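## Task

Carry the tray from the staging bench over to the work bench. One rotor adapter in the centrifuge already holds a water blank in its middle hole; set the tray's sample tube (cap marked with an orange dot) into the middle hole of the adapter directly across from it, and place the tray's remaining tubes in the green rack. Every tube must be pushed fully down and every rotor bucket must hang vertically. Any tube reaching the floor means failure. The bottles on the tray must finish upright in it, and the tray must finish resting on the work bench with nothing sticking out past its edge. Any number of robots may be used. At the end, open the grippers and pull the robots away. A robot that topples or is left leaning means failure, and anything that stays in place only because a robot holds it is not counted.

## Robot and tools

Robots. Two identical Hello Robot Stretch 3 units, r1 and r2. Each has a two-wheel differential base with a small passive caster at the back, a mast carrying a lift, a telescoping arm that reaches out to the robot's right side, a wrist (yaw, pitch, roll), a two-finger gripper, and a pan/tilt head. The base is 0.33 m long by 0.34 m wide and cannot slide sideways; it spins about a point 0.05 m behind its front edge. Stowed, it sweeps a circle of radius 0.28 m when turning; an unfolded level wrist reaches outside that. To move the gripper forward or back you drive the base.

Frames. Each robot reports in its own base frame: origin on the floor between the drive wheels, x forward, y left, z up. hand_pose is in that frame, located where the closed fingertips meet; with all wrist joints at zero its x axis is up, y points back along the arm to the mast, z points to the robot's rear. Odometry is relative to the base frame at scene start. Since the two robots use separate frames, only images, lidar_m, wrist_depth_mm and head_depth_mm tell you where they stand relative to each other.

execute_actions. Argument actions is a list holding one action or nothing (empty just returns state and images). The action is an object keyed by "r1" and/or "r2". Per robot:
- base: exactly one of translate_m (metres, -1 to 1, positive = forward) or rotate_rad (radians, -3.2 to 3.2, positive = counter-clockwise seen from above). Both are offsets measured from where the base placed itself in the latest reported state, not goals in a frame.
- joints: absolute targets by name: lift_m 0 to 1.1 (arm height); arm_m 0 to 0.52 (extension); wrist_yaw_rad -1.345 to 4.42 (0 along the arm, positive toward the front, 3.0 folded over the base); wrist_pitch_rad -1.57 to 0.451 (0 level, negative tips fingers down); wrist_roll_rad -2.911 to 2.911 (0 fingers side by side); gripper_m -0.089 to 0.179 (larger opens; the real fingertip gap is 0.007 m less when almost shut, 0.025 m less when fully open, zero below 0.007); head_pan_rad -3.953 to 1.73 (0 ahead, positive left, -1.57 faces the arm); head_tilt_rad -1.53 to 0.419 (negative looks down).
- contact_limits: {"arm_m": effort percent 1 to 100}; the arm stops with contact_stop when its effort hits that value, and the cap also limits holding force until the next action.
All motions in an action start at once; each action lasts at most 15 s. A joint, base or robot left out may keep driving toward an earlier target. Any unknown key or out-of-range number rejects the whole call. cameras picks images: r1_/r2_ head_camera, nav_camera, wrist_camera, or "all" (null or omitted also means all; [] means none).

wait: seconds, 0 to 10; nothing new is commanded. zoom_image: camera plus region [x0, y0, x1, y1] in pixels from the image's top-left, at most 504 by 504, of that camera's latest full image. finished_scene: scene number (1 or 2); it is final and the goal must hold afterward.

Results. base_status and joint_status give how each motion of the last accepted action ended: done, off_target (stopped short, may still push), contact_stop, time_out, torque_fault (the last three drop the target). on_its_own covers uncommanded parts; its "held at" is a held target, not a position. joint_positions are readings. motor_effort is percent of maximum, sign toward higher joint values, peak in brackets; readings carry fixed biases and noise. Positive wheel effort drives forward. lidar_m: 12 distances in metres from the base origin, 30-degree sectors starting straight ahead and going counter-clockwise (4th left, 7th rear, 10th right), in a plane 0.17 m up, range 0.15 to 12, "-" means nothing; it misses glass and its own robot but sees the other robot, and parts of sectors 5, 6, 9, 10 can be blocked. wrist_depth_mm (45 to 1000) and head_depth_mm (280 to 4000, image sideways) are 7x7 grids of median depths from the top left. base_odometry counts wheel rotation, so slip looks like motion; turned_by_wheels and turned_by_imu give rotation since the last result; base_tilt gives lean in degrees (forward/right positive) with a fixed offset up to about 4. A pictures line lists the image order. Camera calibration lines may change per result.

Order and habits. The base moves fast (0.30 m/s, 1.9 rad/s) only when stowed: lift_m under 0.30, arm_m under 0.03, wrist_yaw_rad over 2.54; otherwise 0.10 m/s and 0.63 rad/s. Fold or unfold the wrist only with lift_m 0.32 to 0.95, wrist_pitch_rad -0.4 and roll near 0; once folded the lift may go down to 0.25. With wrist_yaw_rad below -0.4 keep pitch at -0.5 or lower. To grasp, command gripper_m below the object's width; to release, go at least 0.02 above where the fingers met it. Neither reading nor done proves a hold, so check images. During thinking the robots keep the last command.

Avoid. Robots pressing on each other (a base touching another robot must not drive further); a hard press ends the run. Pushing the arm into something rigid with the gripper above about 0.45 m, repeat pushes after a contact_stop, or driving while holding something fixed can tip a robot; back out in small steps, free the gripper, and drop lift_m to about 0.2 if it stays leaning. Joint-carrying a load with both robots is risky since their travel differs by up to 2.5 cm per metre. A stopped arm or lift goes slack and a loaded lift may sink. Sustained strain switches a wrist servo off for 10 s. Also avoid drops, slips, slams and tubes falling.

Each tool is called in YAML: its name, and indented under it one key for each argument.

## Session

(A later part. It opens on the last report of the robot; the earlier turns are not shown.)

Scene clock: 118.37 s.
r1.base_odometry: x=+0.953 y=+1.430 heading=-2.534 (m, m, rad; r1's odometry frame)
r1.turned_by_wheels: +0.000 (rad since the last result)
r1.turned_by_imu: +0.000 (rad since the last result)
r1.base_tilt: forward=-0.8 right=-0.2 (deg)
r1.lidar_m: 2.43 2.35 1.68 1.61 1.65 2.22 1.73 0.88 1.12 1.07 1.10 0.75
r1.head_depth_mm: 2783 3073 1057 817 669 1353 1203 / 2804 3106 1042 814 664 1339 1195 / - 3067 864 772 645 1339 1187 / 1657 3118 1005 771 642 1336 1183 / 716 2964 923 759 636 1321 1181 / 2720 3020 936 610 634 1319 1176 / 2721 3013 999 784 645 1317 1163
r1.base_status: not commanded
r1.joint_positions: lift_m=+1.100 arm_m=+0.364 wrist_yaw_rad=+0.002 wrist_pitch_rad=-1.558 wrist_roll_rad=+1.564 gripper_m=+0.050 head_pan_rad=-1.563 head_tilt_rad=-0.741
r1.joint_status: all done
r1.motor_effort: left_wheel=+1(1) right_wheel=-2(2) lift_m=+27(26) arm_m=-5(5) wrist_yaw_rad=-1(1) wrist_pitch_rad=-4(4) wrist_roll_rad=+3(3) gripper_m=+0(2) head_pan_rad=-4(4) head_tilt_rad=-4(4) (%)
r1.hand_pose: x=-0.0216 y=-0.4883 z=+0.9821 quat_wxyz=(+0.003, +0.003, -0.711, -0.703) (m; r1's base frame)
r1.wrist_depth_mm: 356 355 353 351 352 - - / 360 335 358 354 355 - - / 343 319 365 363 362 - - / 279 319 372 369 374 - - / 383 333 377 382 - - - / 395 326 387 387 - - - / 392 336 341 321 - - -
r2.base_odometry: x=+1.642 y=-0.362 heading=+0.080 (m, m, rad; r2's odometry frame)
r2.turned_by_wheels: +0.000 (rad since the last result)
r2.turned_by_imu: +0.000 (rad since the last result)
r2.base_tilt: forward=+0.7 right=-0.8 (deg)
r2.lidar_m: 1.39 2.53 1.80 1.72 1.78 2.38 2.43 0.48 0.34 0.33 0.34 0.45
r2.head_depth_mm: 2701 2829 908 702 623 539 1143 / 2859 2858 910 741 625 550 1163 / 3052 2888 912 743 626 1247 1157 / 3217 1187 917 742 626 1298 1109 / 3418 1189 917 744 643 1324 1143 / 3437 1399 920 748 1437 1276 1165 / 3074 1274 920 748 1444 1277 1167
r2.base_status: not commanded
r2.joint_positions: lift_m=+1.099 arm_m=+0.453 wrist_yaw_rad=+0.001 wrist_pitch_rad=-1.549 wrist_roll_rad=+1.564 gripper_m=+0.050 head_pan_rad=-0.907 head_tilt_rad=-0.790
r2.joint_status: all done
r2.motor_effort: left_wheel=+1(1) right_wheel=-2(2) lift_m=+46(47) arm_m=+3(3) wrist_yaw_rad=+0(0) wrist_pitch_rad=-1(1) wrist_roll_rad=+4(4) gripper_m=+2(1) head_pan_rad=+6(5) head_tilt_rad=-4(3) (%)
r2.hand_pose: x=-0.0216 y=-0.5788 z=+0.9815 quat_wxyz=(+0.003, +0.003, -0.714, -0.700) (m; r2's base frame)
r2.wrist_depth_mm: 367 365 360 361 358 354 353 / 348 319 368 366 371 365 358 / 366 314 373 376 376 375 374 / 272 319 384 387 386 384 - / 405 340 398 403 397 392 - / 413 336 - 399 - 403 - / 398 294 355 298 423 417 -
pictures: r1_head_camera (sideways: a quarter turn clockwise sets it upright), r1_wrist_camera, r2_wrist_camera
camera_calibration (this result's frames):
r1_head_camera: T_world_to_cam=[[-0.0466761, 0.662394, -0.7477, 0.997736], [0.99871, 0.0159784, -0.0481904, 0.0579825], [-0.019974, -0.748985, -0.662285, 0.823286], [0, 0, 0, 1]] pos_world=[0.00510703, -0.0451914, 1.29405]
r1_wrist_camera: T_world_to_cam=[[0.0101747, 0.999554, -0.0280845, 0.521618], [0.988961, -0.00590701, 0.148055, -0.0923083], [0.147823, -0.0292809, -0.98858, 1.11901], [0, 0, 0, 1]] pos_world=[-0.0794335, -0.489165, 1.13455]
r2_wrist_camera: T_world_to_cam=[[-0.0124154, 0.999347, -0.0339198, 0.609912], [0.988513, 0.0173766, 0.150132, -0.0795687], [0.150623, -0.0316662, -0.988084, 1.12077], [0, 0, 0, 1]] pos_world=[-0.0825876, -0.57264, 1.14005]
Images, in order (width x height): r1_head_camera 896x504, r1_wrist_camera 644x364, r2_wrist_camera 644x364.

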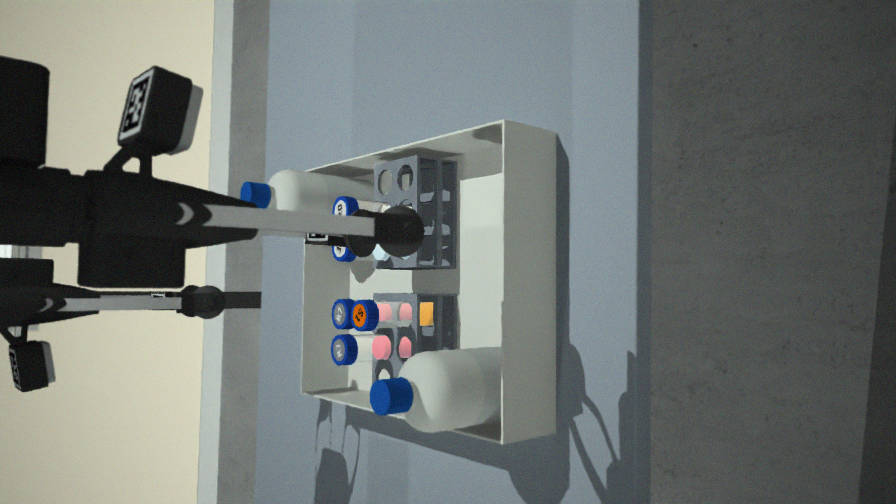

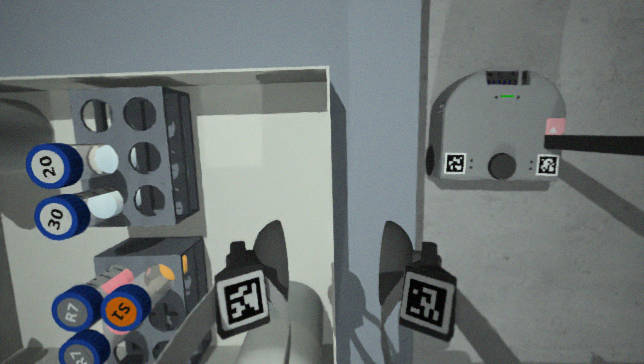

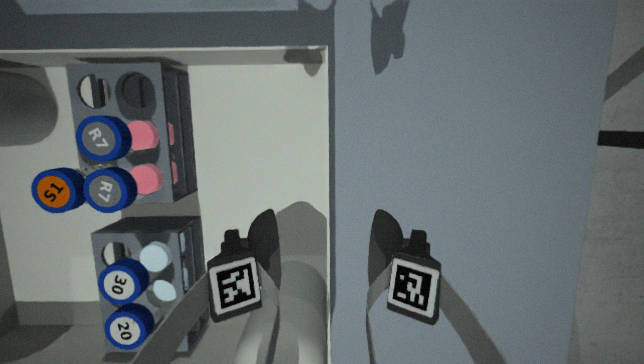

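execute_actions:
  actions:
    - {"r1":{"base":{"rotate_rad":-0.6},"joints":{"arm_m":0.05,"wrist_roll_rad":0.0,"gripper_m":0.065}},"r2":{"base":{"rotate_rad":-0.6},"joints":{"arm_m":0.0,"gripper_m":0.065}}}
  cameras: []

execute_actions:
  actions:
    - {"r1":{"base":{"translate_m":0.3}},"r2":{"base":{"translate_m":0.23}}}
  cameras: []

execute_actions:
  actions:
    - {"r1":{"base":{"rotate_rad":0.575}},"r2":{"base":{"rotate_rad":0.565},"joints":{"head_pan_rad":-1.9,"head_tilt_rad":-0.9}}}
  cameras: ["r2_nav_camera"]

execute_actions:
  actions:
    - {"r1":{"base":{"translate_m":-0.18},"joints":{"arm_m":0.35}},"r2":{"base":{"translate_m":-0.3}}}
  cameras: ["r1_wrist_camera","r1_head_camera","r2_head_camera"]

Scene clock: 126.43 s.
r1.base_odometry: x=+0.953 y=+1.430 heading=-3.134 (m, m, rad; r1's odometry frame)
r1.turned_by_wheels: -0.600 (rad since the last result)
r1.turned_by_imu: -0.601 (rad since the last result)
r1.base_tilt: forward=-0.8 right=-0.2 (deg)
r1.lidar_m: 0.75 2.43 2.57 1.73 1.61 1.63 2.08 2.86 0.88 1.15 1.07 1.09
r1.head_depth_mm: - - - 995 1372 1382 1201 / - - - - - - 1165 / - - - - - 1314 1189 / 3391 3463 1068 - - 1339 1177 / 3178 3345 1018 798 686 1390 1159 / 3005 3217 1010 792 651 1345 1173 / 2828 3030 999 761 628 1285 1168
r1.base_status: done
r1.joint_positions: lift_m=+1.100 arm_m=+0.050 wrist_yaw_rad=+0.001 wrist_pitch_rad=-1.561 wrist_roll_rad=+0.006 gripper_m=+0.065 head_pan_rad=-1.563 head_tilt_rad=-0.741
r1.joint_status: all done
r1.motor_effort: left_wheel=+0(5) right_wheel=-2(6) lift_m=+27(26) arm_m=-5(6) wrist_yaw_rad=-1(1) wrist_pitch_rad=-3(4) wrist_roll_rad=-3(4) gripper_m=+1(61) head_pan_rad=-5(5) head_tilt_rad=-4(3) (%)
r1.hand_pose: x=-0.0217 y=-0.1738 z=+0.9821 quat_wxyz=(+0.501, +0.496, -0.503, -0.499) (m; r1's base frame)
r1.wrist_depth_mm: 356 368 - - - - - / 363 - - - - - - / - - - - - - - / - - - - - - - / - - - - - - - / - - - - - - - / - - - - - - -
r2.base_odometry: x=+1.642 y=-0.362 heading=-0.519 (m, m, rad; r2's odometry frame)
r2.turned_by_wheels: -0.600 (rad since the last result)
r2.turned_by_imu: -0.604 (rad since the last result)
r2.base_tilt: forward=+0.7 right=-0.8 (deg)
r2.lidar_m: 0.42 1.11 2.75 1.85 1.72 1.75 2.23 2.43 0.52 0.35 0.33 0.33
r2.head_depth_mm: 2672 2822 909 740 624 561 1159 / 2691 2847 864 712 625 561 1161 / 2668 957 826 711 626 563 1161 / 2631 2765 847 709 626 563 1164 / 2667 2866 677 708 627 564 1167 / 2654 2830 891 726 628 565 1170 / 2652 2845 922 747 628 565 1167
r2.base_status: done
r2.joint_positions: lift_m=+1.099 arm_m=+0.000 wrist_yaw_rad=+0.001 wrist_pitch_rad=-1.549 wrist_roll_rad=+1.564 gripper_m=+0.065 head_pan_rad=-0.907 head_tilt_rad=-0.790
r2.joint_status: all done
r2.motor_effort: left_wheel=+2(8) right_wheel=-3(9) lift_m=+46(46) arm_m=-1(2) wrist_yaw_rad=-1(0) wrist_pitch_rad=-1(1) wrist_roll_rad=+4(4) gripper_m=+0(68) head_pan_rad=+5(5) head_tilt_rad=-3(3) (%)
r2.hand_pose: x=-0.0216 y=-0.1263 z=+0.9815 quat_wxyz=(+0.003, +0.002, -0.714, -0.700) (m; r2's base frame)
r2.wrist_depth_mm: - - - - - - - / - - - - - - - / 384 - - - - - - / 394 - - - - - - / 415 411 - - - - - / 418 414 - - - - - / 426 433 433 - - - -
pictures: none
No camera images: the call's "cameras" was empty. Leave "cameras" out to get every camera's image.

Scene clock: 130.50 s.
r1.base_odometry: x=+0.653 y=+1.428 heading=-3.134 (m, m, rad; r1's odometry frame)
r1.turned_by_wheels: +0.000 (rad since the last result)
r1.turned_by_imu: +0.002 (rad since the last result)
r1.base_tilt: forward=-0.7 right=-0.3 (deg)
r1.lidar_m: 0.45 2.16 2.85 1.92 1.79 1.81 2.30 1.41 1.04 0.96 0.89 0.90
r1.head_depth_mm: - - - 817 705 1380 1196 / - - - - - - 1171 / - - - - - 1283 1184 / 3197 3379 1068 - - 550 1164 / 2986 3238 811 702 636 554 1117 / 2822 3016 971 665 481 521 488 / 1127 2867 997 756 605 549 478
r1.base_status: done
r1.joint_positions: lift_m=+1.100 arm_m=+0.050 wrist_yaw_rad=+0.001 wrist_pitch_rad=-1.561 wrist_roll_rad=+0.006 gripper_m=+0.065 head_pan_rad=-1.563 head_tilt_rad=-0.741
r1.joint_status: not commanded
r1.motor_effort: left_wheel=+2(5) right_wheel=-2(2) lift_m=+27(26) arm_m=-6(6) wrist_yaw_rad=-1(1) wrist_pitch_rad=-3(3) wrist_roll_rad=-2(3) gripper_m=+0(1) head_pan_rad=-4(5) head_tilt_rad=-3(3) (%)
r1.hand_pose: x=-0.0217 y=-0.1738 z=+0.9821 quat_wxyz=(+0.501, +0.496, -0.503, -0.499) (m; r1's base frame)
r1.wrist_depth_mm: 356 349 308 359 359 - - / 360 361 359 360 - - - / 368 371 366 - - - - / 376 376 - - - - - / 392 400 - - - - - / 404 - - - - - - / - - - - - - -
r2.base_odometry: x=+1.841 y=-0.476 heading=-0.519 (m, m, rad; r2's odometry frame)
r2.turned_by_wheels: +0.000 (rad since the last result)
r2.turned_by_imu: +0.001 (rad since the last result)
r2.base_tilt: forward=+0.8 right=-0.8 (deg)
r2.lidar_m: 0.24 0.53 2.70 2.00 1.86 1.89 2.40 2.61 0.30 0.20 0.19 0.19
r2.head_depth_mm: 2509 2769 812 718 611 538 474 / 2546 2731 866 574 610 539 475 / 2547 2743 881 613 612 540 475 / 2548 2775 914 745 627 541 476 / 2536 2759 917 746 628 543 476 / 2542 2776 917 746 629 543 477 / 2541 2757 920 748 630 542 478
r2.base_status: done
r2.joint_positions: lift_m=+1.099 arm_m=+0.000 wrist_yaw_rad=+0.001 wrist_pitch_rad=-1.549 wrist_roll_rad=+1.564 gripper_m=+0.065 head_pan_rad=-0.907 head_tilt_rad=-0.790
r2.joint_status: not commanded
r2.motor_effort: left_wheel=+1(6) right_wheel=-3(3) lift_m=+45(46) arm_m=-1(1) wrist_yaw_rad=+0(1) wrist_pitch_rad=-1(1) wrist_roll_rad=+4(4) gripper_m=+0(1) head_pan_rad=+5(6) head_tilt_rad=-4(3) (%)
r2.hand_pose: x=-0.0216 y=-0.1263 z=+0.9815 quat_wxyz=(+0.003, +0.002, -0.714, -0.700) (m; r2's base frame)
r2.wrist_depth_mm: 364 371 - - - - - / 373 377 - - - - - / 387 383 395 - - - - / 395 394 396 - - - - / 411 408 403 - - - - / 420 419 - 411 - - - / 388 424 429 425 - - -
pictures: none
No camera images: the call's "cameras" was empty. Leave "cameras" out to get every camera's image.

Scene clock: 132.40 s.
r1.base_odometry: x=+0.653 y=+1.428 heading=-2.559 (m, m, rad; r1's odometry frame)
r1.turned_by_wheels: +0.575 (rad since the last result)
r1.turned_by_imu: +0.577 (rad since the last result)
r1.base_tilt: forward=-0.7 right=-0.3 (deg)
r1.lidar_m: 2.16 2.68 1.88 1.78 1.83 2.41 1.22 1.04 0.94 0.89 0.92 0.45
r1.head_depth_mm: - - - 754 649 541 509 / - - - - - - 507 / - - - - - 535 504 / 2571 2894 2595 - - 545 501 / 2561 2890 1020 795 651 567 482 / 2530 2859 1006 769 648 550 488 / 2561 2847 1001 721 645 548 486
r1.base_status: done
r1.joint_positions: lift_m=+1.100 arm_m=+0.050 wrist_yaw_rad=+0.001 wrist_pitch_rad=-1.561 wrist_roll_rad=+0.006 gripper_m=+0.065 head_pan_rad=-1.563 head_tilt_rad=-0.741
r1.joint_status: not commanded
r1.motor_effort: left_wheel=-1(5) right_wheel=+2(4) lift_m=+27(26) arm_m=-5(4) wrist_yaw_rad=+0(1) wrist_pitch_rad=-3(3) wrist_roll_rad=-2(2) gripper_m=+1(0) head_pan_rad=-5(5) head_tilt_rad=-3(3) (%)
r1.hand_pose: x=-0.0217 y=-0.1738 z=+0.9821 quat_wxyz=(+0.501, +0.496, -0.503, -0.499) (m; r1's base frame)
r1.wrist_depth_mm: 353 354 355 353 302 341 340 / 358 365 364 360 359 360 354 / 371 363 367 366 368 364 362 / - - - - - - - / - - - - - - - / - - - - - - - / - - - - - - -
r2.base_odometry: x=+1.841 y=-0.476 heading=+0.045 (m, m, rad; r2's odometry frame)
r2.turned_by_wheels: +0.565 (rad since the last result)
r2.turned_by_imu: +0.569 (rad since the last result)
r2.base_tilt: forward=+0.6 right=-0.8 (deg)
r2.lidar_m: 0.60 2.72 1.97 1.86 1.90 2.49 2.60 0.29 0.20 0.19 0.19 0.25
r2.head_depth_mm: - - - - 571 542 1131 / - - - - 570 522 1098 / - - - - 581 514 1097 / - - - - - 514 - / - - - - - 499 475 / - - - - - 507 468 / - - - - - 507 461
r2.base_status: done
r2.joint_positions: lift_m=+1.099 arm_m=+0.000 wrist_yaw_rad=+0.001 wrist_pitch_rad=-1.549 wrist_roll_rad=+1.564 gripper_m=+0.065 head_pan_rad=-1.893 head_tilt_rad=-0.889
r2.joint_status: all done
r2.motor_effort: left_wheel=-4(8) right_wheel=+3(8) lift_m=+45(45) arm_m=-1(1) wrist_yaw_rad=+0(1) wrist_pitch_rad=-1(1) wrist_roll_rad=+4(4) gripper_m=+2(1) head_pan_rad=-4(52) head_tilt_rad=-4(11) (%)
r2.hand_pose: x=-0.0216 y=-0.1263 z=+0.9815 quat_wxyz=(+0.003, +0.002, -0.714, -0.700) (m; r2's base frame)
r2.wrist_depth_mm: 367 363 363 - - - - / 374 379 373 - - - - / 382 382 387 384 - - - / 403 394 390 - - - - / 408 408 405 - - - - / 419 417 - - - - - / 434 435 429 - - - -
pictures: r2_nav_camera (sideways: a quarter turn counterclockwise sets it upright)
camera_calibration (this result's frames):
r2_nav_camera: T_world_to_cam=[[-0.218147, -0.721385, 0.657279, -0.814668], [-0.959654, 0.281003, -0.0100949, 0.0704289], [-0.177415, -0.632963, -0.75358, 0.941583], [0, 0, 0, 1]] pos_world=[0.0569204, -0.011493, 1.24573]
Images, in order (width x height): r2_nav_camera 672x504.

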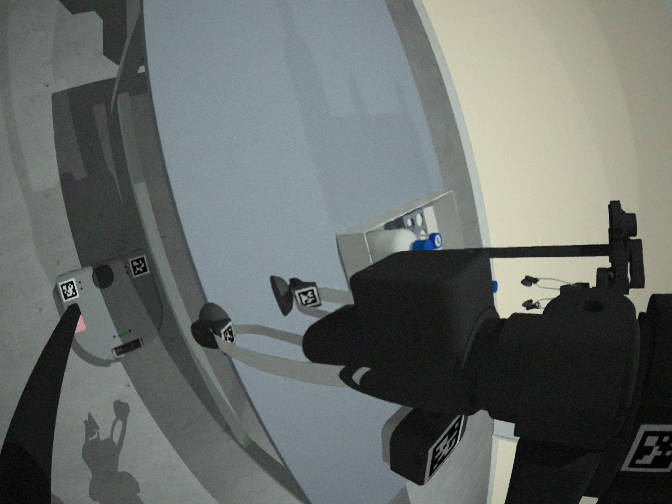

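Scene clock: 136.47 s.
r1.base_odometry: x=+0.803 y=+1.527 heading=-2.559 (m, m, rad; r1's odometry frame)
r1.turned_by_wheels: +0.000 (rad since the last result)
r1.turned_by_imu: -0.001 (rad since the last result)
r1.base_tilt: forward=-0.7 right=-0.3 (deg)
r1.lidar_m: 2.34 2.67 1.88 1.78 1.81 2.40 1.10 0.87 0.95 0.90 0.93 0.61
r1.head_depth_mm: 2647 2976 1058 817 636 541 519 / 2686 2953 1042 735 644 539 517 / - 3003 1846 684 640 536 505 / 2582 2893 1035 753 646 533 503 / 2525 2788 1019 767 485 521 500 / 2567 2886 1006 790 569 524 498 / 2571 2860 994 784 646 548 496
r1.base_status: done
r1.joint_positions: lift_m=+1.100 arm_m=+0.350 wrist_yaw_rad=+0.000 wrist_pitch_rad=-1.561 wrist_roll_rad=+0.006 gripper_m=+0.065 head_pan_rad=-1.563 head_tilt_rad=-0.741
r1.joint_status: all done
r1.motor_effort: left_wheel=-1(4) right_wheel=+2(2) lift_m=+26(26) arm_m=+5(7) wrist_yaw_rad=+0(1) wrist_pitch_rad=-3(3) wrist_roll_rad=-2(2) gripper_m=+0(1) head_pan_rad=-5(5) head_tilt_rad=-4(3) (%)
r1.hand_pose: x=-0.0216 y=-0.4729 z=+0.9821 quat_wxyz=(+0.501, +0.496, -0.504, -0.499) (m; r1's base frame)
r1.wrist_depth_mm: 350 356 350 351 344 321 343 / 363 358 358 355 353 346 351 / 371 366 305 304 244 305 361 / 378 379 316 312 339 339 371 / 390 385 364 379 379 373 370 / 401 391 - 384 389 383 384 / 404 404 249 360 350 400 401
r2.base_odometry: x=+1.542 y=-0.490 heading=+0.045 (m, m, rad; r2's odometry frame)
r2.turned_by_wheels: +0.000 (rad since the last result)
r2.turned_by_imu: -0.001 (rad since the last result)
r2.base_tilt: forward=+0.7 right=-0.9 (deg)
r2.lidar_m: 0.66 2.80 1.94 1.84 1.89 2.46 2.30 0.32 0.22 0.21 0.21 0.28
r2.head_depth_mm: - - - - 570 1067 1128 / - - - - 572 541 1106 / - - - - 583 523 1095 / - - - - - 515 - / - - - - - 498 932 / - - - - - 507 475 / - - - - - 508 468
r2.base_status: done
r2.joint_positions: lift_m=+1.099 arm_m=+0.000 wrist_yaw_rad=+0.001 wrist_pitch_rad=-1.549 wrist_roll_rad=+1.564 gripper_m=+0.065 head_pan_rad=-1.893 head_tilt_rad=-0.889
r2.joint_status: not commanded
r2.motor_effort: left_wheel=-3(9) right_wheel=+3(4) lift_m=+45(46) arm_m=-1(1) wrist_yaw_rad=-1(1) wrist_pitch_rad=-1(1) wrist_roll_rad=+4(4) gripper_m=+0(0) head_pan_rad=-4(4) head_tilt_rad=-3(4) (%)
r2.hand_pose: x=-0.0216 y=-0.1263 z=+0.9815 quat_wxyz=(+0.003, +0.002, -0.714, -0.700) (m; r2's base frame)
r2.wrist_depth_mm: 367 367 365 - - - - / 376 377 374 - - - - / 388 380 382 968 - - - / 395 397 391 - - - - / 405 405 403 - - - - / 417 419 - - - - - / 416 433 429 - - - -
pictures: r1_head_camera (sideways: a quarter turn clockwise sets it upright), r1_wrist_camera, r2_head_camera (sideways: a quarter turn clockwise sets it upright)
camera_calibration (this result's frames):
r1_head_camera: T_world_to_cam=[[-0.0466476, 0.662396, -0.7477, 0.997736], [0.998711, 0.0159354, -0.0481904, 0.0579825], [-0.0200062, -0.748985, -0.662285, 0.823286], [0, 0, 0, 1]] pos_world=[0.00510509, -0.0451914, 1.29405]
r1_wrist_camera: T_world_to_cam=[[-0.99959, 0.0242387, -0.0152652, 0.010564], [0.0218709, 0.989947, 0.139738, 0.366054], [0.0184988, 0.139347, -0.990071, 1.19796], [0, 0, 0, 1]] pos_world=[-0.0196069, -0.529562, 1.13507]
r2_head_camera: T_world_to_cam=[[0.266675, 0.708532, -0.65335, 0.861421], [0.936346, -0.351077, 0.00145599, -0.00564803], [-0.228344, -0.61215, -0.757054, 0.939345], [0, 0, 0, 1]] pos_world=[-0.00993697, -0.037307, 1.27395]
Images, in order (width x height): r1_head_camera 896x504, r1_wrist_camera 644x364, r2_head_camera 896x504.

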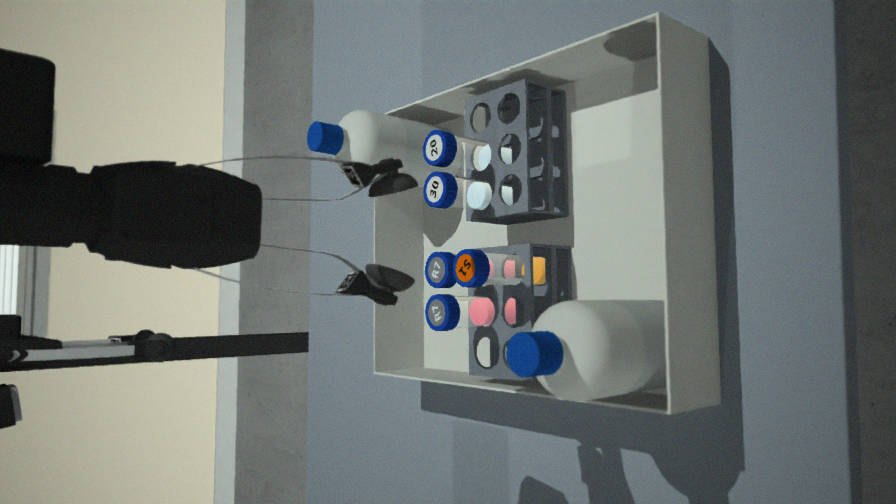

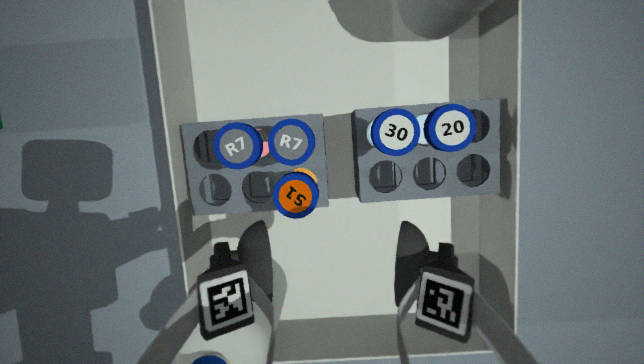

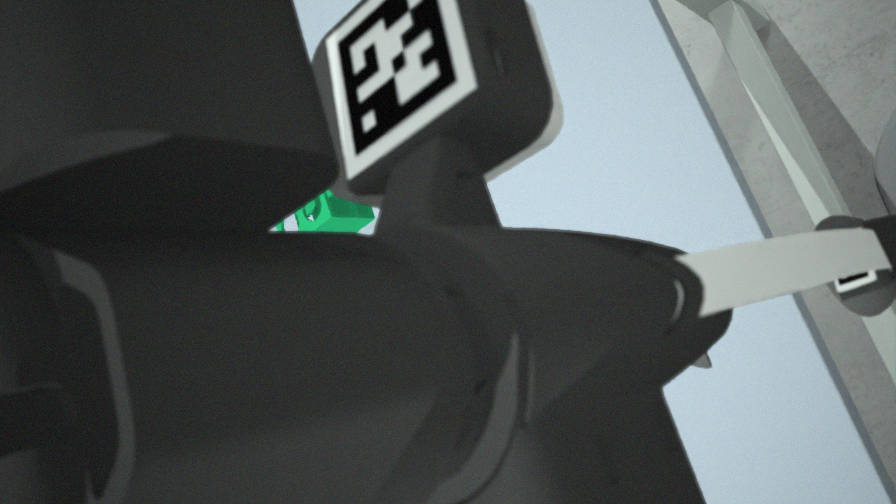

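execute_actions:
  actions:
    - {"r1":{"base":{"rotate_rad":0.03},"joints":{"arm_m":0.336}},"r2":{"base":{"translate_m":-0.06}}}
  cameras: []

execute_actions:
  actions:
    - {"r1":{"base":{"translate_m":0.011},"joints":{"lift_m":1.035}},"r2":{"joints":{"head_pan_rad":-1.2}}}
  cameras: ["r1_wrist_camera","r2_nav_camera","r2_head_camera"]

Scene clock: 142.00 s.
r1.base_odometry: x=+0.803 y=+1.527 heading=-2.529 (m, m, rad; r1's odometry frame)
r1.turned_by_wheels: +0.030 (rad since the last result)
r1.turned_by_imu: +0.030 (rad since the last result)
r1.base_tilt: forward=-0.7 right=-0.3 (deg)
r1.lidar_m: 2.34 2.58 1.85 1.77 1.83 2.47 1.05 0.87 0.94 0.90 0.93 0.61
r1.head_depth_mm: 2609 2932 1055 819 638 541 510 / 2660 2940 1042 715 661 538 507 / - 2953 1039 744 654 534 504 / 2613 2915 1024 650 637 533 502 / 2598 2862 1020 769 475 519 499 / 2520 2853 1005 787 631 529 498 / 2576 2895 999 783 644 548 495
r1.base_status: done
r1.joint_positions: lift_m=+1.100 arm_m=+0.336 wrist_yaw_rad=+0.000 wrist_pitch_rad=-1.561 wrist_roll_rad=+0.006 gripper_m=+0.065 head_pan_rad=-1.563 head_tilt_rad=-0.741
r1.joint_status: all done
r1.motor_effort: left_wheel=-1(5) right_wheel=+1(5) lift_m=+26(26) arm_m=-6(5) wrist_yaw_rad=+0(0) wrist_pitch_rad=-3(3) wrist_roll_rad=-3(2) gripper_m=+1(1) head_pan_rad=-5(4) head_tilt_rad=-3(3) (%)
r1.hand_pose: x=-0.0216 y=-0.4598 z=+0.9821 quat_wxyz=(+0.501, +0.496, -0.504, -0.499) (m; r1's base frame)
r1.wrist_depth_mm: 353 352 346 350 346 332 343 / 368 364 354 359 352 338 354 / 376 366 304 301 304 306 365 / 376 378 323 366 363 321 370 / 387 389 380 379 376 376 375 / 395 393 - 390 384 383 388 / 409 406 246 350 369 398 402
r2.base_odometry: x=+1.482 y=-0.492 heading=+0.045 (m, m, rad; r2's odometry frame)
r2.turned_by_wheels: +0.000 (rad since the last result)
r2.turned_by_imu: +0.000 (rad since the last result)
r2.base_tilt: forward=+0.6 right=-0.9 (deg)
r2.lidar_m: 0.66 2.79 1.94 1.83 1.87 2.46 2.25 0.32 0.22 0.21 0.22 0.28
r2.head_depth_mm: - - - - 571 1014 1126 / - - - - 571 541 1114 / - - - - 582 532 1097 / - - - - - 515 - / - - - - - 498 944 / - - - - - 507 483 / - - - - - 507 469
r2.base_status: done
r2.joint_positions: lift_m=+1.099 arm_m=+0.000 wrist_yaw_rad=+0.001 wrist_pitch_rad=-1.549 wrist_roll_rad=+1.564 gripper_m=+0.065 head_pan_rad=-1.893 head_tilt_rad=-0.889
r2.joint_status: not commanded
r2.motor_effort: left_wheel=-4(9) right_wheel=+3(4) lift_m=+45(46) arm_m=-1(1) wrist_yaw_rad=+0(1) wrist_pitch_rad=-1(1) wrist_roll_rad=+4(4) gripper_m=+1(1) head_pan_rad=-4(4) head_tilt_rad=-4(4) (%)
r2.hand_pose: x=-0.0216 y=-0.1263 z=+0.9815 quat_wxyz=(+0.003, +0.002, -0.714, -0.700) (m; r2's base frame)
r2.wrist_depth_mm: 365 362 365 - - - - / 374 375 369 - - - - / 388 386 382 980 - - - / 399 398 390 - - - - / 411 406 404 - - - - / 414 417 - - - - - / 420 430 422 - - - -
pictures: none
No camera images: the call's "cameras" was empty. Leave "cameras" out to get every camera's image.

Scene clock: 144.23 s.
r1.base_odometry: x=+0.794 y=+1.521 heading=-2.529 (m, m, rad; r1's odometry frame)
r1.turned_by_wheels: +0.000 (rad since the last result)
r1.turned_by_imu: +0.000 (rad since the last result)
r1.base_tilt: forward=-0.7 right=-0.3 (deg)
r1.lidar_m: 2.33 2.59 1.86 1.78 1.83 2.46 1.06 0.88 0.94 0.90 0.93 0.60
r1.head_depth_mm: - 2942 1058 820 647 541 510 / - 3021 1043 726 645 538 506 / - 2917 996 751 656 536 505 / 2607 2861 954 655 637 532 502 / 2545 2845 1021 767 475 520 500 / 2540 2934 1009 791 634 539 498 / 2583 2865 997 786 647 549 495
r1.base_status: done
r1.joint_positions: lift_m=+1.035 arm_m=+0.336 wrist_yaw_rad=+0.000 wrist_pitch_rad=-1.561 wrist_roll_rad=+0.006 gripper_m=+0.065 head_pan_rad=-1.563 head_tilt_rad=-0.741
r1.joint_status: all done
r1.motor_effort: left_wheel=-1(2) right_wheel=+0(4) lift_m=+22(24) arm_m=-6(7) wrist_yaw_rad=+0(0) wrist_pitch_rad=-3(3) wrist_roll_rad=-2(2) gripper_m=+1(1) head_pan_rad=-5(5) head_tilt_rad=-3(3) (%)
r1.hand_pose: x=-0.0216 y=-0.4598 z=+0.9174 quat_wxyz=(+0.501, +0.496, -0.504, -0.499) (m; r1's base frame)
r1.wrist_depth_mm: 293 289 289 288 288 286 257 / 300 297 293 294 292 289 236 / 302 298 184 182 244 180 236 / 310 309 251 244 275 275 252 / 322 317 296 313 313 313 282 / 326 327 - 320 320 316 284 / 335 335 197 317 315 314 323
r2.base_odometry: x=+1.482 y=-0.492 heading=+0.045 (m, m, rad; r2's odometry frame)
r2.turned_by_wheels: +0.000 (rad since the last result)
r2.turned_by_imu: +0.000 (rad since the last result)
r2.base_tilt: forward=+0.7 right=-0.9 (deg)
r2.lidar_m: 0.67 2.80 1.95 1.83 1.87 2.46 2.25 0.32 0.23 0.21 0.22 0.28
r2.head_depth_mm: 2554 2361 792 - - - 481 / 2553 774 772 - - 498 481 / 1147 868 733 644 584 514 944 / 2728 885 760 644 582 515 1083 / 2776 900 756 655 584 516 1099 / 2822 977 611 661 585 525 1103 / 2847 975 797 675 585 534 1102
r2.base_status: not commanded
r2.joint_positions: lift_m=+1.099 arm_m=+0.000 wrist_yaw_rad=+0.001 wrist_pitch_rad=-1.549 wrist_roll_rad=+1.564 gripper_m=+0.065 head_pan_rad=-1.207 head_tilt_rad=-0.889
r2.joint_status: all done
r2.motor_effort: left_wheel=-4(4) right_wheel=+2(2) lift_m=+46(45) arm_m=-1(1) wrist_yaw_rad=-2(0) wrist_pitch_rad=-1(1) wrist_roll_rad=+4(4) gripper_m=+1(1) head_pan_rad=+5(49) head_tilt_rad=-4(4) (%)
r2.hand_pose: x=-0.0216 y=-0.1263 z=+0.9815 quat_wxyz=(+0.003, +0.002, -0.714, -0.700) (m; r2's base frame)
r2.wrist_depth_mm: 372 365 363 - - - - / 380 380 372 - - - - / 389 379 380 - - - - / 398 399 389 - - - - / 410 405 402 - - - - / 419 418 - - - - - / 418 434 425 - - - -
pictures: r1_wrist_camera, r2_head_camera (sideways: a quarter turn clockwise sets it upright), r2_nav_camera (sideways: a quarter turn counterclockwise sets it upright)
camera_calibration (this result's frames):
r1_wrist_camera: T_world_to_cam=[[-0.99959, 0.0242392, -0.0152651, 0.00925702], [0.0218713, 0.989946, 0.139743, 0.362085], [0.0184988, 0.139351, -0.99007, 1.13201], [0, 0, 0, 1]] pos_world=[-0.019607, -0.516416, 1.07031]
r2_head_camera: T_world_to_cam=[[-0.242252, 0.71725, -0.65335, 0.864525], [0.947016, 0.321182, 0.00145598, -0.00571312], [0.210889, -0.618381, -0.757054, 0.936666], [0, 0, 0, 1]] pos_world=[0.0173111, -0.0390296, 1.27395]
r2_nav_camera: T_world_to_cam=[[0.287923, -0.69648, 0.657279, -0.817755], [-0.9207, -0.390142, -0.0100949, 0.0701913], [0.263463, -0.60225, -0.75358, 0.938893], [0, 0, 0, 1]] pos_world=[0.0527122, 0.0232831, 1.24573]
Images, in order (width x height): r1_wrist_camera 644x364, r2_head_camera 896x504, r2_nav_camera 672x504.

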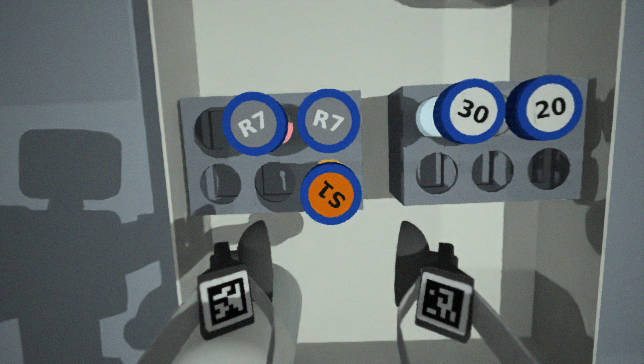

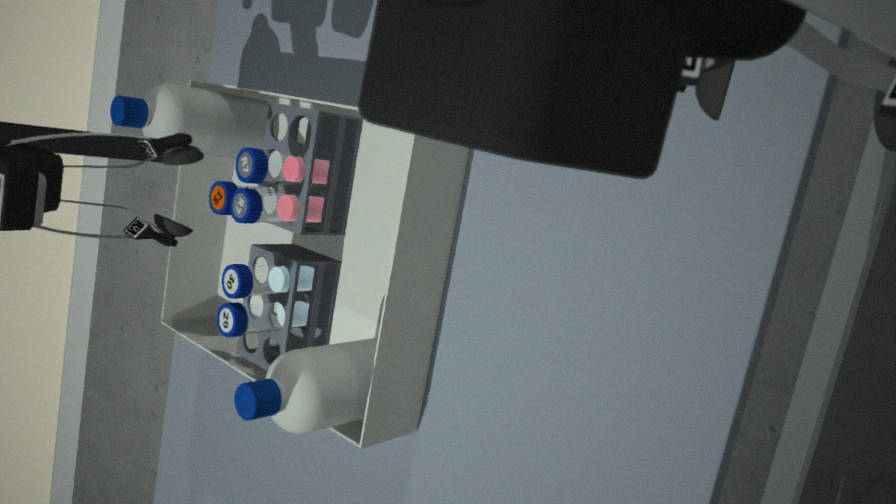

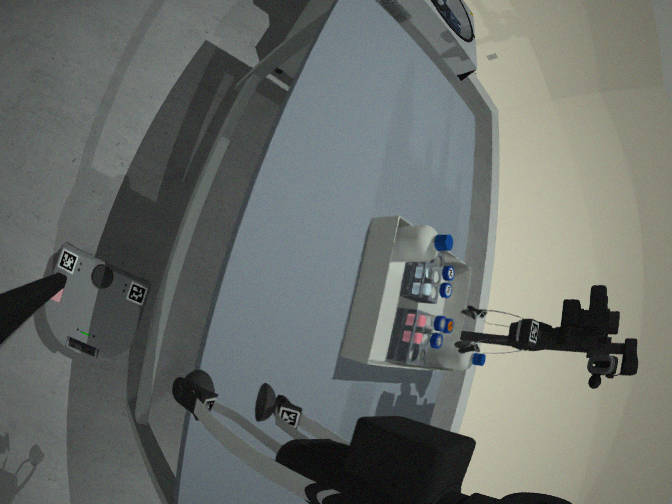

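execute_actions:
  actions:
    - {"r1":{"base":{"translate_m":0.004},"joints":{"arm_m":0.358}}}

Scene clock: 152.07 s.
r1.base_odometry: x=+0.791 y=+1.518 heading=-2.529 (m, m, rad; r1's odometry frame)
r1.turned_by_wheels: +0.000 (rad since the last result)
r1.turned_by_imu: +0.000 (rad since the last result)
r1.base_tilt: forward=-0.8 right=-0.3 (deg)
r1.lidar_m: 2.32 2.59 1.85 1.77 1.83 2.47 1.06 0.88 0.94 0.90 0.93 0.59
r1.head_depth_mm: - 2991 1055 823 630 540 509 / - 2952 1043 725 655 539 506 / - 2987 994 757 655 535 505 / 2575 2918 957 647 634 533 502 / 2544 2866 1018 790 475 520 499 / 2552 2879 1012 790 647 540 498 / 2589 2906 1001 785 646 548 495
r1.base_status: done
r1.joint_positions: lift_m=+1.035 arm_m=+0.358 wrist_yaw_rad=+0.000 wrist_pitch_rad=-1.561 wrist_roll_rad=+0.006 gripper_m=+0.065 head_pan_rad=-1.563 head_tilt_rad=-0.741
r1.joint_status: all done
r1.motor_effort: left_wheel=-1(2) right_wheel=+1(4) lift_m=+22(23) arm_m=+5(5) wrist_yaw_rad=+0(0) wrist_pitch_rad=-2(3) wrist_roll_rad=-2(2) gripper_m=+0(2) head_pan_rad=-4(5) head_tilt_rad=-3(3) (%)
r1.hand_pose: x=-0.0216 y=-0.4809 z=+0.9174 quat_wxyz=(+0.501, +0.496, -0.504, -0.499) (m; r1's base frame)
r1.wrist_depth_mm: 294 290 288 288 287 282 247 / 303 298 295 293 290 289 252 / 305 305 267 242 265 182 241 / 309 312 249 190 272 246 244 / 321 318 260 191 308 311 269 / 328 327 - 323 321 317 290 / 339 334 235 323 329 323 289
r2.base_odometry: x=+1.482 y=-0.492 heading=+0.045 (m, m, rad; r2's odometry frame)
r2.turned_by_wheels: +0.000 (rad since the last result)
r2.turned_by_imu: +0.000 (rad since the last result)
r2.base_tilt: forward=+0.6 right=-0.8 (deg)
r2.lidar_m: 0.67 2.79 1.95 1.84 1.88 2.46 2.24 0.32 0.22 0.21 0.22 0.28
r2.head_depth_mm: 2553 2350 793 - - - 481 / 2560 786 772 - - 497 482 / 592 874 733 644 583 514 943 / 2716 885 758 645 583 515 1086 / 2753 898 755 653 585 515 1099 / 2784 975 610 660 585 524 1099 / 2855 977 798 676 585 534 1101
r2.base_status: not commanded
r2.joint_positions: lift_m=+1.099 arm_m=+0.000 wrist_yaw_rad=+0.001 wrist_pitch_rad=-1.549 wrist_roll_rad=+1.564 gripper_m=+0.065 head_pan_rad=-1.207 head_tilt_rad=-0.889
r2.joint_status: not commanded
r2.motor_effort: left_wheel=-4(4) right_wheel=+2(2) lift_m=+45(45) arm_m=-1(1) wrist_yaw_rad=+0(0) wrist_pitch_rad=-1(1) wrist_roll_rad=+4(4) gripper_m=+0(0) head_pan_rad=+5(5) head_tilt_rad=-4(3) (%)
r2.hand_pose: x=-0.0216 y=-0.1263 z=+0.9815 quat_wxyz=(+0.003, +0.002, -0.714, -0.700) (m; r2's base frame)
r2.wrist_depth_mm: 367 365 358 - - - - / 376 373 369 - - - - / 390 385 388 958 - - - / 398 392 395 - - - - / 410 405 402 - - - - / 416 421 - - - - - / 419 430 429 - - - -
pictures: r1_head_camera (sideways: a quarter turn clockwise sets it upright), r1_nav_camera (sideways: a quarter turn counterclockwise sets it upright), r1_wrist_camera, r2_head_camera (sideways: a quarter turn clockwise sets it upright), r2_nav_camera (sideways: a quarter turn counterclockwise sets it upright), r2_wrist_camera
camera_calibration (this result's frames):
r1_head_camera: T_world_to_cam=[[-0.0466476, 0.662396, -0.7477, 0.997736], [0.998711, 0.0159353, -0.0481904, 0.0579825], [-0.0200063, -0.748985, -0.662285, 0.823287], [0, 0, 0, 1]] pos_world=[0.00510508, -0.0451914, 1.29405]
r1_nav_camera: T_world_to_cam=[[-0.00846438, -0.671473, 0.74098, -0.923991], [-0.999227, -0.0227636, -0.0320427, 0.0997936], [0.0383832, -0.740679, -0.670762, 0.833364], [0, 0, 0, 1]] pos_world=[0.0599084, -0.000908535, 1.24685]
r1_wrist_camera: T_world_to_cam=[[-0.99959, 0.0242395, -0.015265, 0.00976969], [0.0218716, 0.989946, 0.139747, 0.383016], [0.0184989, 0.139356, -0.99007, 1.13496], [0, 0, 0, 1]] pos_world=[-0.019607, -0.537565, 1.07031]
r2_head_camera: T_world_to_cam=[[-0.242256, 0.717248, -0.65335, 0.864525], [0.947014, 0.321188, 0.00145598, -0.00571311], [0.210893, -0.618379, -0.757054, 0.936666], [0, 0, 0, 1]] pos_world=[0.0173113, -0.0390295, 1.27395]
r2_nav_camera: T_world_to_cam=[[0.287928, -0.696478, 0.657279, -0.817755], [-0.920697, -0.390148, -0.0100949, 0.0701913], [0.263467, -0.602248, -0.75358, 0.938893], [0, 0, 0, 1]] pos_world=[0.052712, 0.0232834, 1.24573]
r2_wrist_camera: T_world_to_cam=[[-0.012224, 0.99935, -0.0339198, 0.157768], [0.988517, 0.0171873, 0.150132, -0.087458], [0.150617, -0.031695, -0.988084, 1.1351], [0, 0, 0, 1]] pos_world=[-0.0825828, -0.120185, 1.14005]
Images, in order (width x height): r1_head_camera 896x504, r1_nav_camera 672x504, r1_wrist_camera 644x364, r2_head_camera 896x504, r2_nav_camera 672x504, r2_wrist_camera 644x364.

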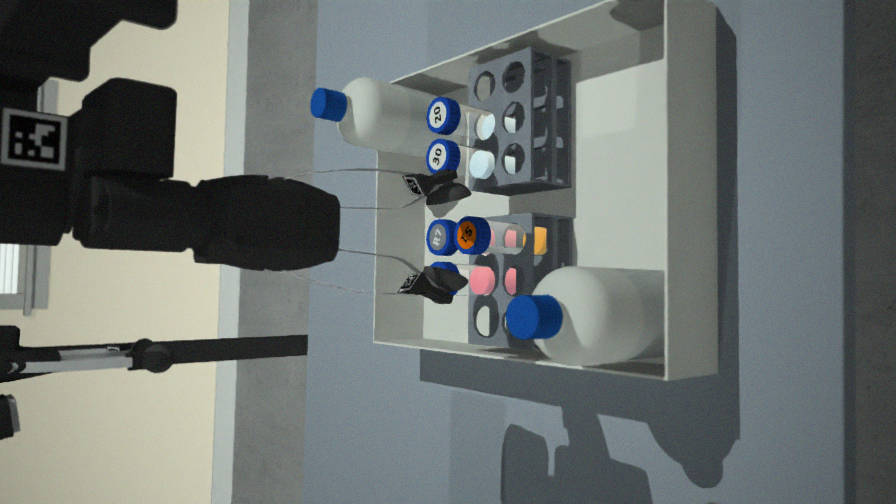

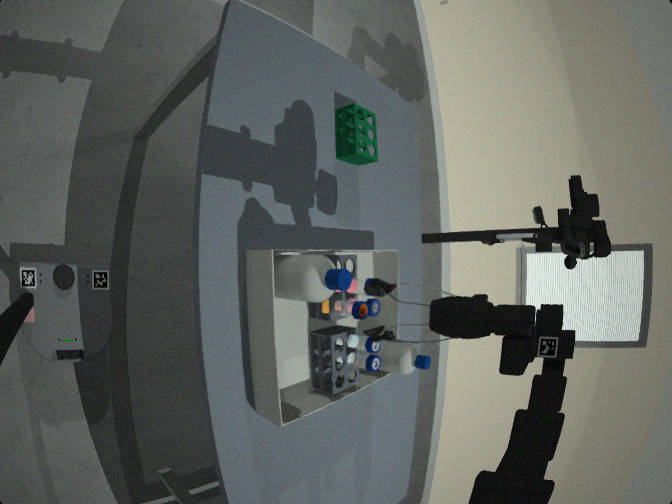

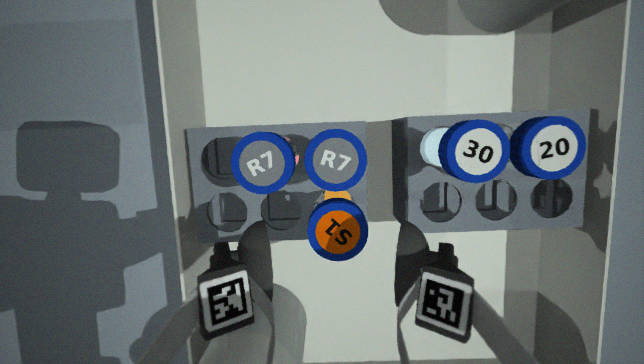

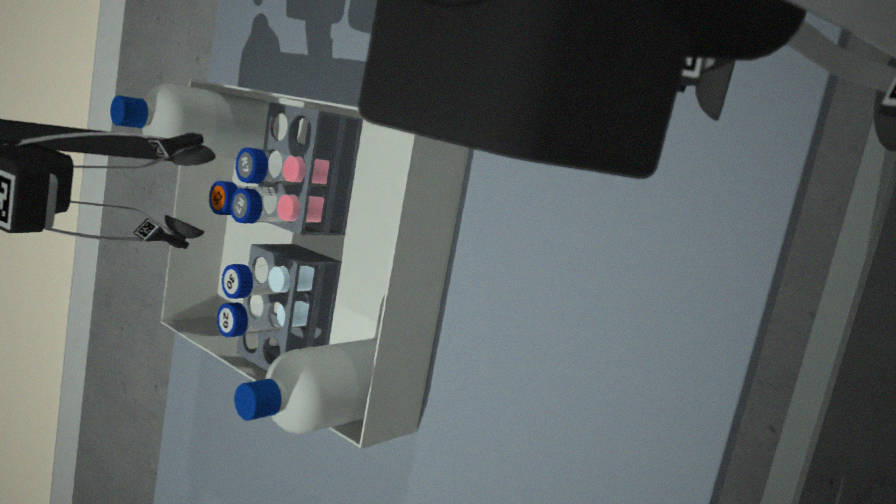

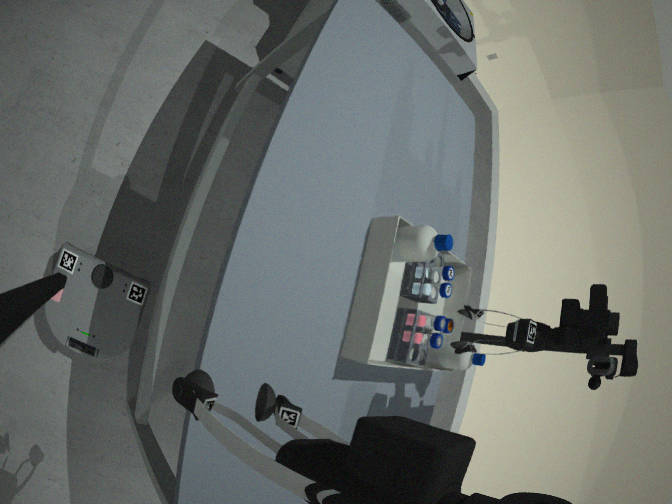

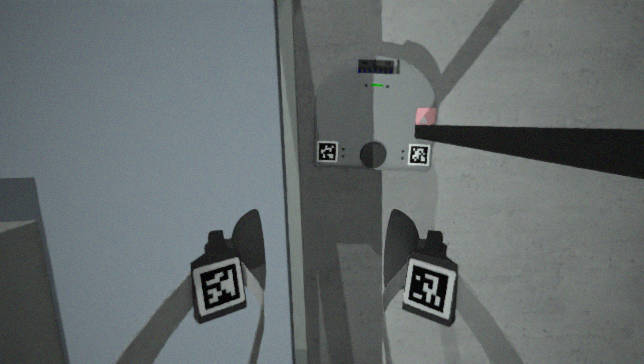

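execute_actions:
  actions:
    - {"r1":{"joints":{"lift_m":0.99}},"r2":{"joints":{"arm_m":0.3}}}
  cameras: ["r1_wrist_camera","r2_wrist_camera","r2_nav_camera"]

Scene clock: 156.53 s.
r1.base_odometry: x=+0.791 y=+1.518 heading=-2.529 (m, m, rad; r1's odometry frame)
r1.turned_by_wheels: +0.000 (rad since the last result)
r1.turned_by_imu: +0.000 (rad since the last result)
r1.base_tilt: forward=-0.7 right=-0.2 (deg)
r1.lidar_m: 2.33 2.59 1.86 1.78 1.83 2.46 1.06 0.88 0.95 0.90 0.93 0.59
r1.head_depth_mm: 2553 - 1018 818 629 541 509 / 2507 2939 1041 726 654 538 506 / 2500 - 1036 779 656 536 504 / 2552 2885 2591 651 636 532 502 / 2545 2838 1019 792 474 520 500 / 594 733 1004 790 649 540 498 / 2470 2888 998 784 647 548 496
r1.base_status: not commanded
r1.joint_positions: lift_m=+0.990 arm_m=+0.358 wrist_yaw_rad=+0.000 wrist_pitch_rad=-1.561 wrist_roll_rad=+0.006 gripper_m=+0.065 head_pan_rad=-1.563 head_tilt_rad=-0.741
r1.joint_status: all done
r1.motor_effort: left_wheel=-2(2) right_wheel=+1(2) lift_m=+22(23) arm_m=+5(5) wrist_yaw_rad=+0(1) wrist_pitch_rad=-3(3) wrist_roll_rad=-2(2) gripper_m=+0(2) head_pan_rad=-4(5) head_tilt_rad=-3(3) (%)
r1.hand_pose: x=-0.0216 y=-0.4809 z=+0.8724 quat_wxyz=(+0.501, +0.496, -0.504, -0.499) (m; r1's base frame)
r1.wrist_depth_mm: 250 228 246 246 244 244 238 / 255 227 253 252 251 249 240 / 260 225 202 198 224 140 138 / 267 205 141 141 203 140 139 / 276 269 236 153 220 232 204 / 280 278 - 270 273 271 247 / 288 286 234 281 282 278 249
r2.base_odometry: x=+1.482 y=-0.492 heading=+0.045 (m, m, rad; r2's odometry frame)
r2.turned_by_wheels: +0.000 (rad since the last result)
r2.turned_by_imu: +0.000 (rad since the last result)
r2.base_tilt: forward=+0.7 right=-0.9 (deg)
r2.lidar_m: 0.67 2.79 1.95 1.84 1.87 2.45 2.24 0.32 0.23 0.21 0.22 0.28
r2.head_depth_mm: 2580 2355 802 670 582 513 480 / 2524 784 757 657 582 514 930 / 555 875 734 643 582 515 945 / 2698 883 755 644 582 514 1085 / 2763 900 756 656 584 515 1100 / 2820 975 610 661 584 524 1101 / 2857 975 796 675 585 534 1100
r2.base_status: not commanded
r2.joint_positions: lift_m=+1.099 arm_m=+0.300 wrist_yaw_rad=+0.000 wrist_pitch_rad=-1.549 wrist_roll_rad=+1.564 gripper_m=+0.065 head_pan_rad=-1.207 head_tilt_rad=-0.889
r2.joint_status: all done
r2.motor_effort: left_wheel=-4(4) right_wheel=+3(3) lift_m=+46(45) arm_m=+4(4) wrist_yaw_rad=+0(0) wrist_pitch_rad=-1(1) wrist_roll_rad=+4(4) gripper_m=+0(1) head_pan_rad=+5(5) head_tilt_rad=-4(4) (%)
r2.hand_pose: x=-0.0215 y=-0.4257 z=+0.9815 quat_wxyz=(+0.003, +0.002, -0.714, -0.700) (m; r2's base frame)
r2.wrist_depth_mm: 368 351 359 361 355 358 - / 371 377 373 372 369 360 - / 384 385 383 376 376 376 - / 394 394 392 389 386 385 - / 399 402 396 397 397 392 - / 374 376 - 408 - 397 - / 359 357 421 418 422 417 -
pictures: r1_wrist_camera, r2_nav_camera (sideways: a quarter turn counterclockwise sets it upright), r2_wrist_camera
camera_calibration (this result's frames):
r1_wrist_camera: T_world_to_cam=[[-0.99959, 0.0242391, -0.015265, 0.00908255], [0.0218712, 0.989946, 0.139747, 0.389306], [0.0184988, 0.139356, -0.99007, 1.09041], [0, 0, 0, 1]] pos_world=[-0.0196069, -0.537566, 1.02531]
r2_nav_camera: T_world_to_cam=[[0.288186, -0.696492, 0.657151, -0.81759], [-0.920575, -0.390435, -0.0101012, 0.0701988], [0.263611, -0.602046, -0.753691, 0.939037], [0, 0, 0, 1]] pos_world=[0.0527013, 0.0233069, 1.24573]
r2_wrist_camera: T_world_to_cam=[[-0.010853, 0.999366, -0.0339199, 0.457039], [0.988539, 0.0158312, 0.150134, -0.0829143], [0.150576, -0.0319017, -0.988084, 1.12551], [0, 0, 0, 1]] pos_world=[-0.0825504, -0.41953, 1.14005]
Images, in order (width x height): r1_wrist_camera 644x364, r2_nav_camera 672x504, r2_wrist_camera 644x364.

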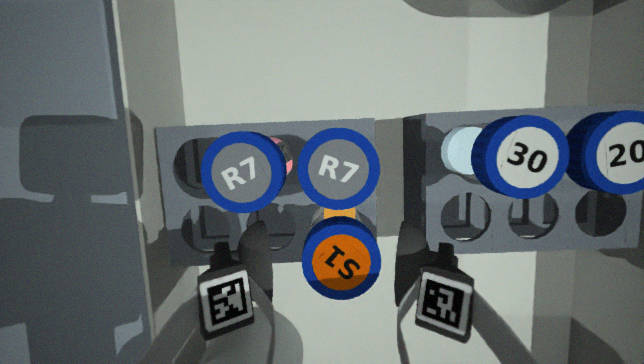

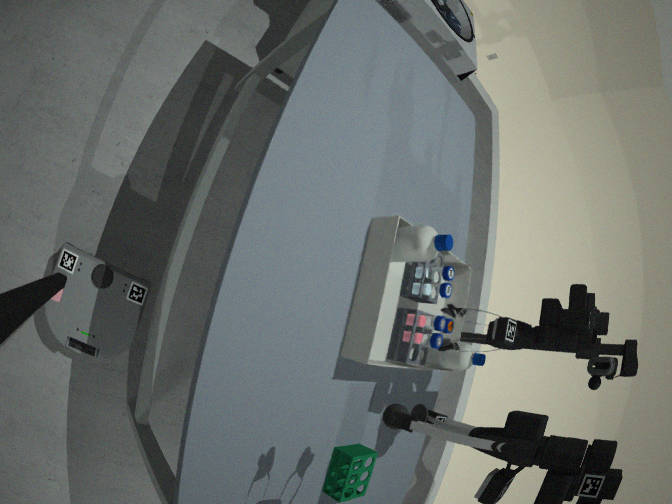

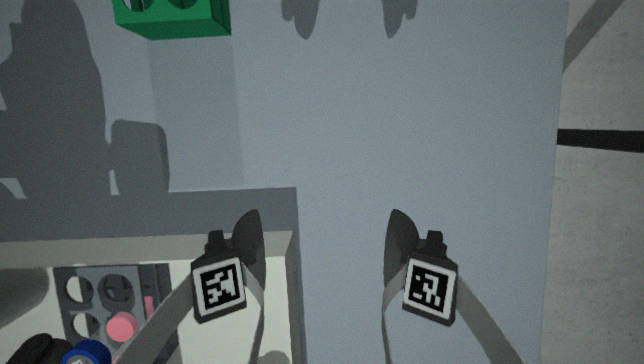

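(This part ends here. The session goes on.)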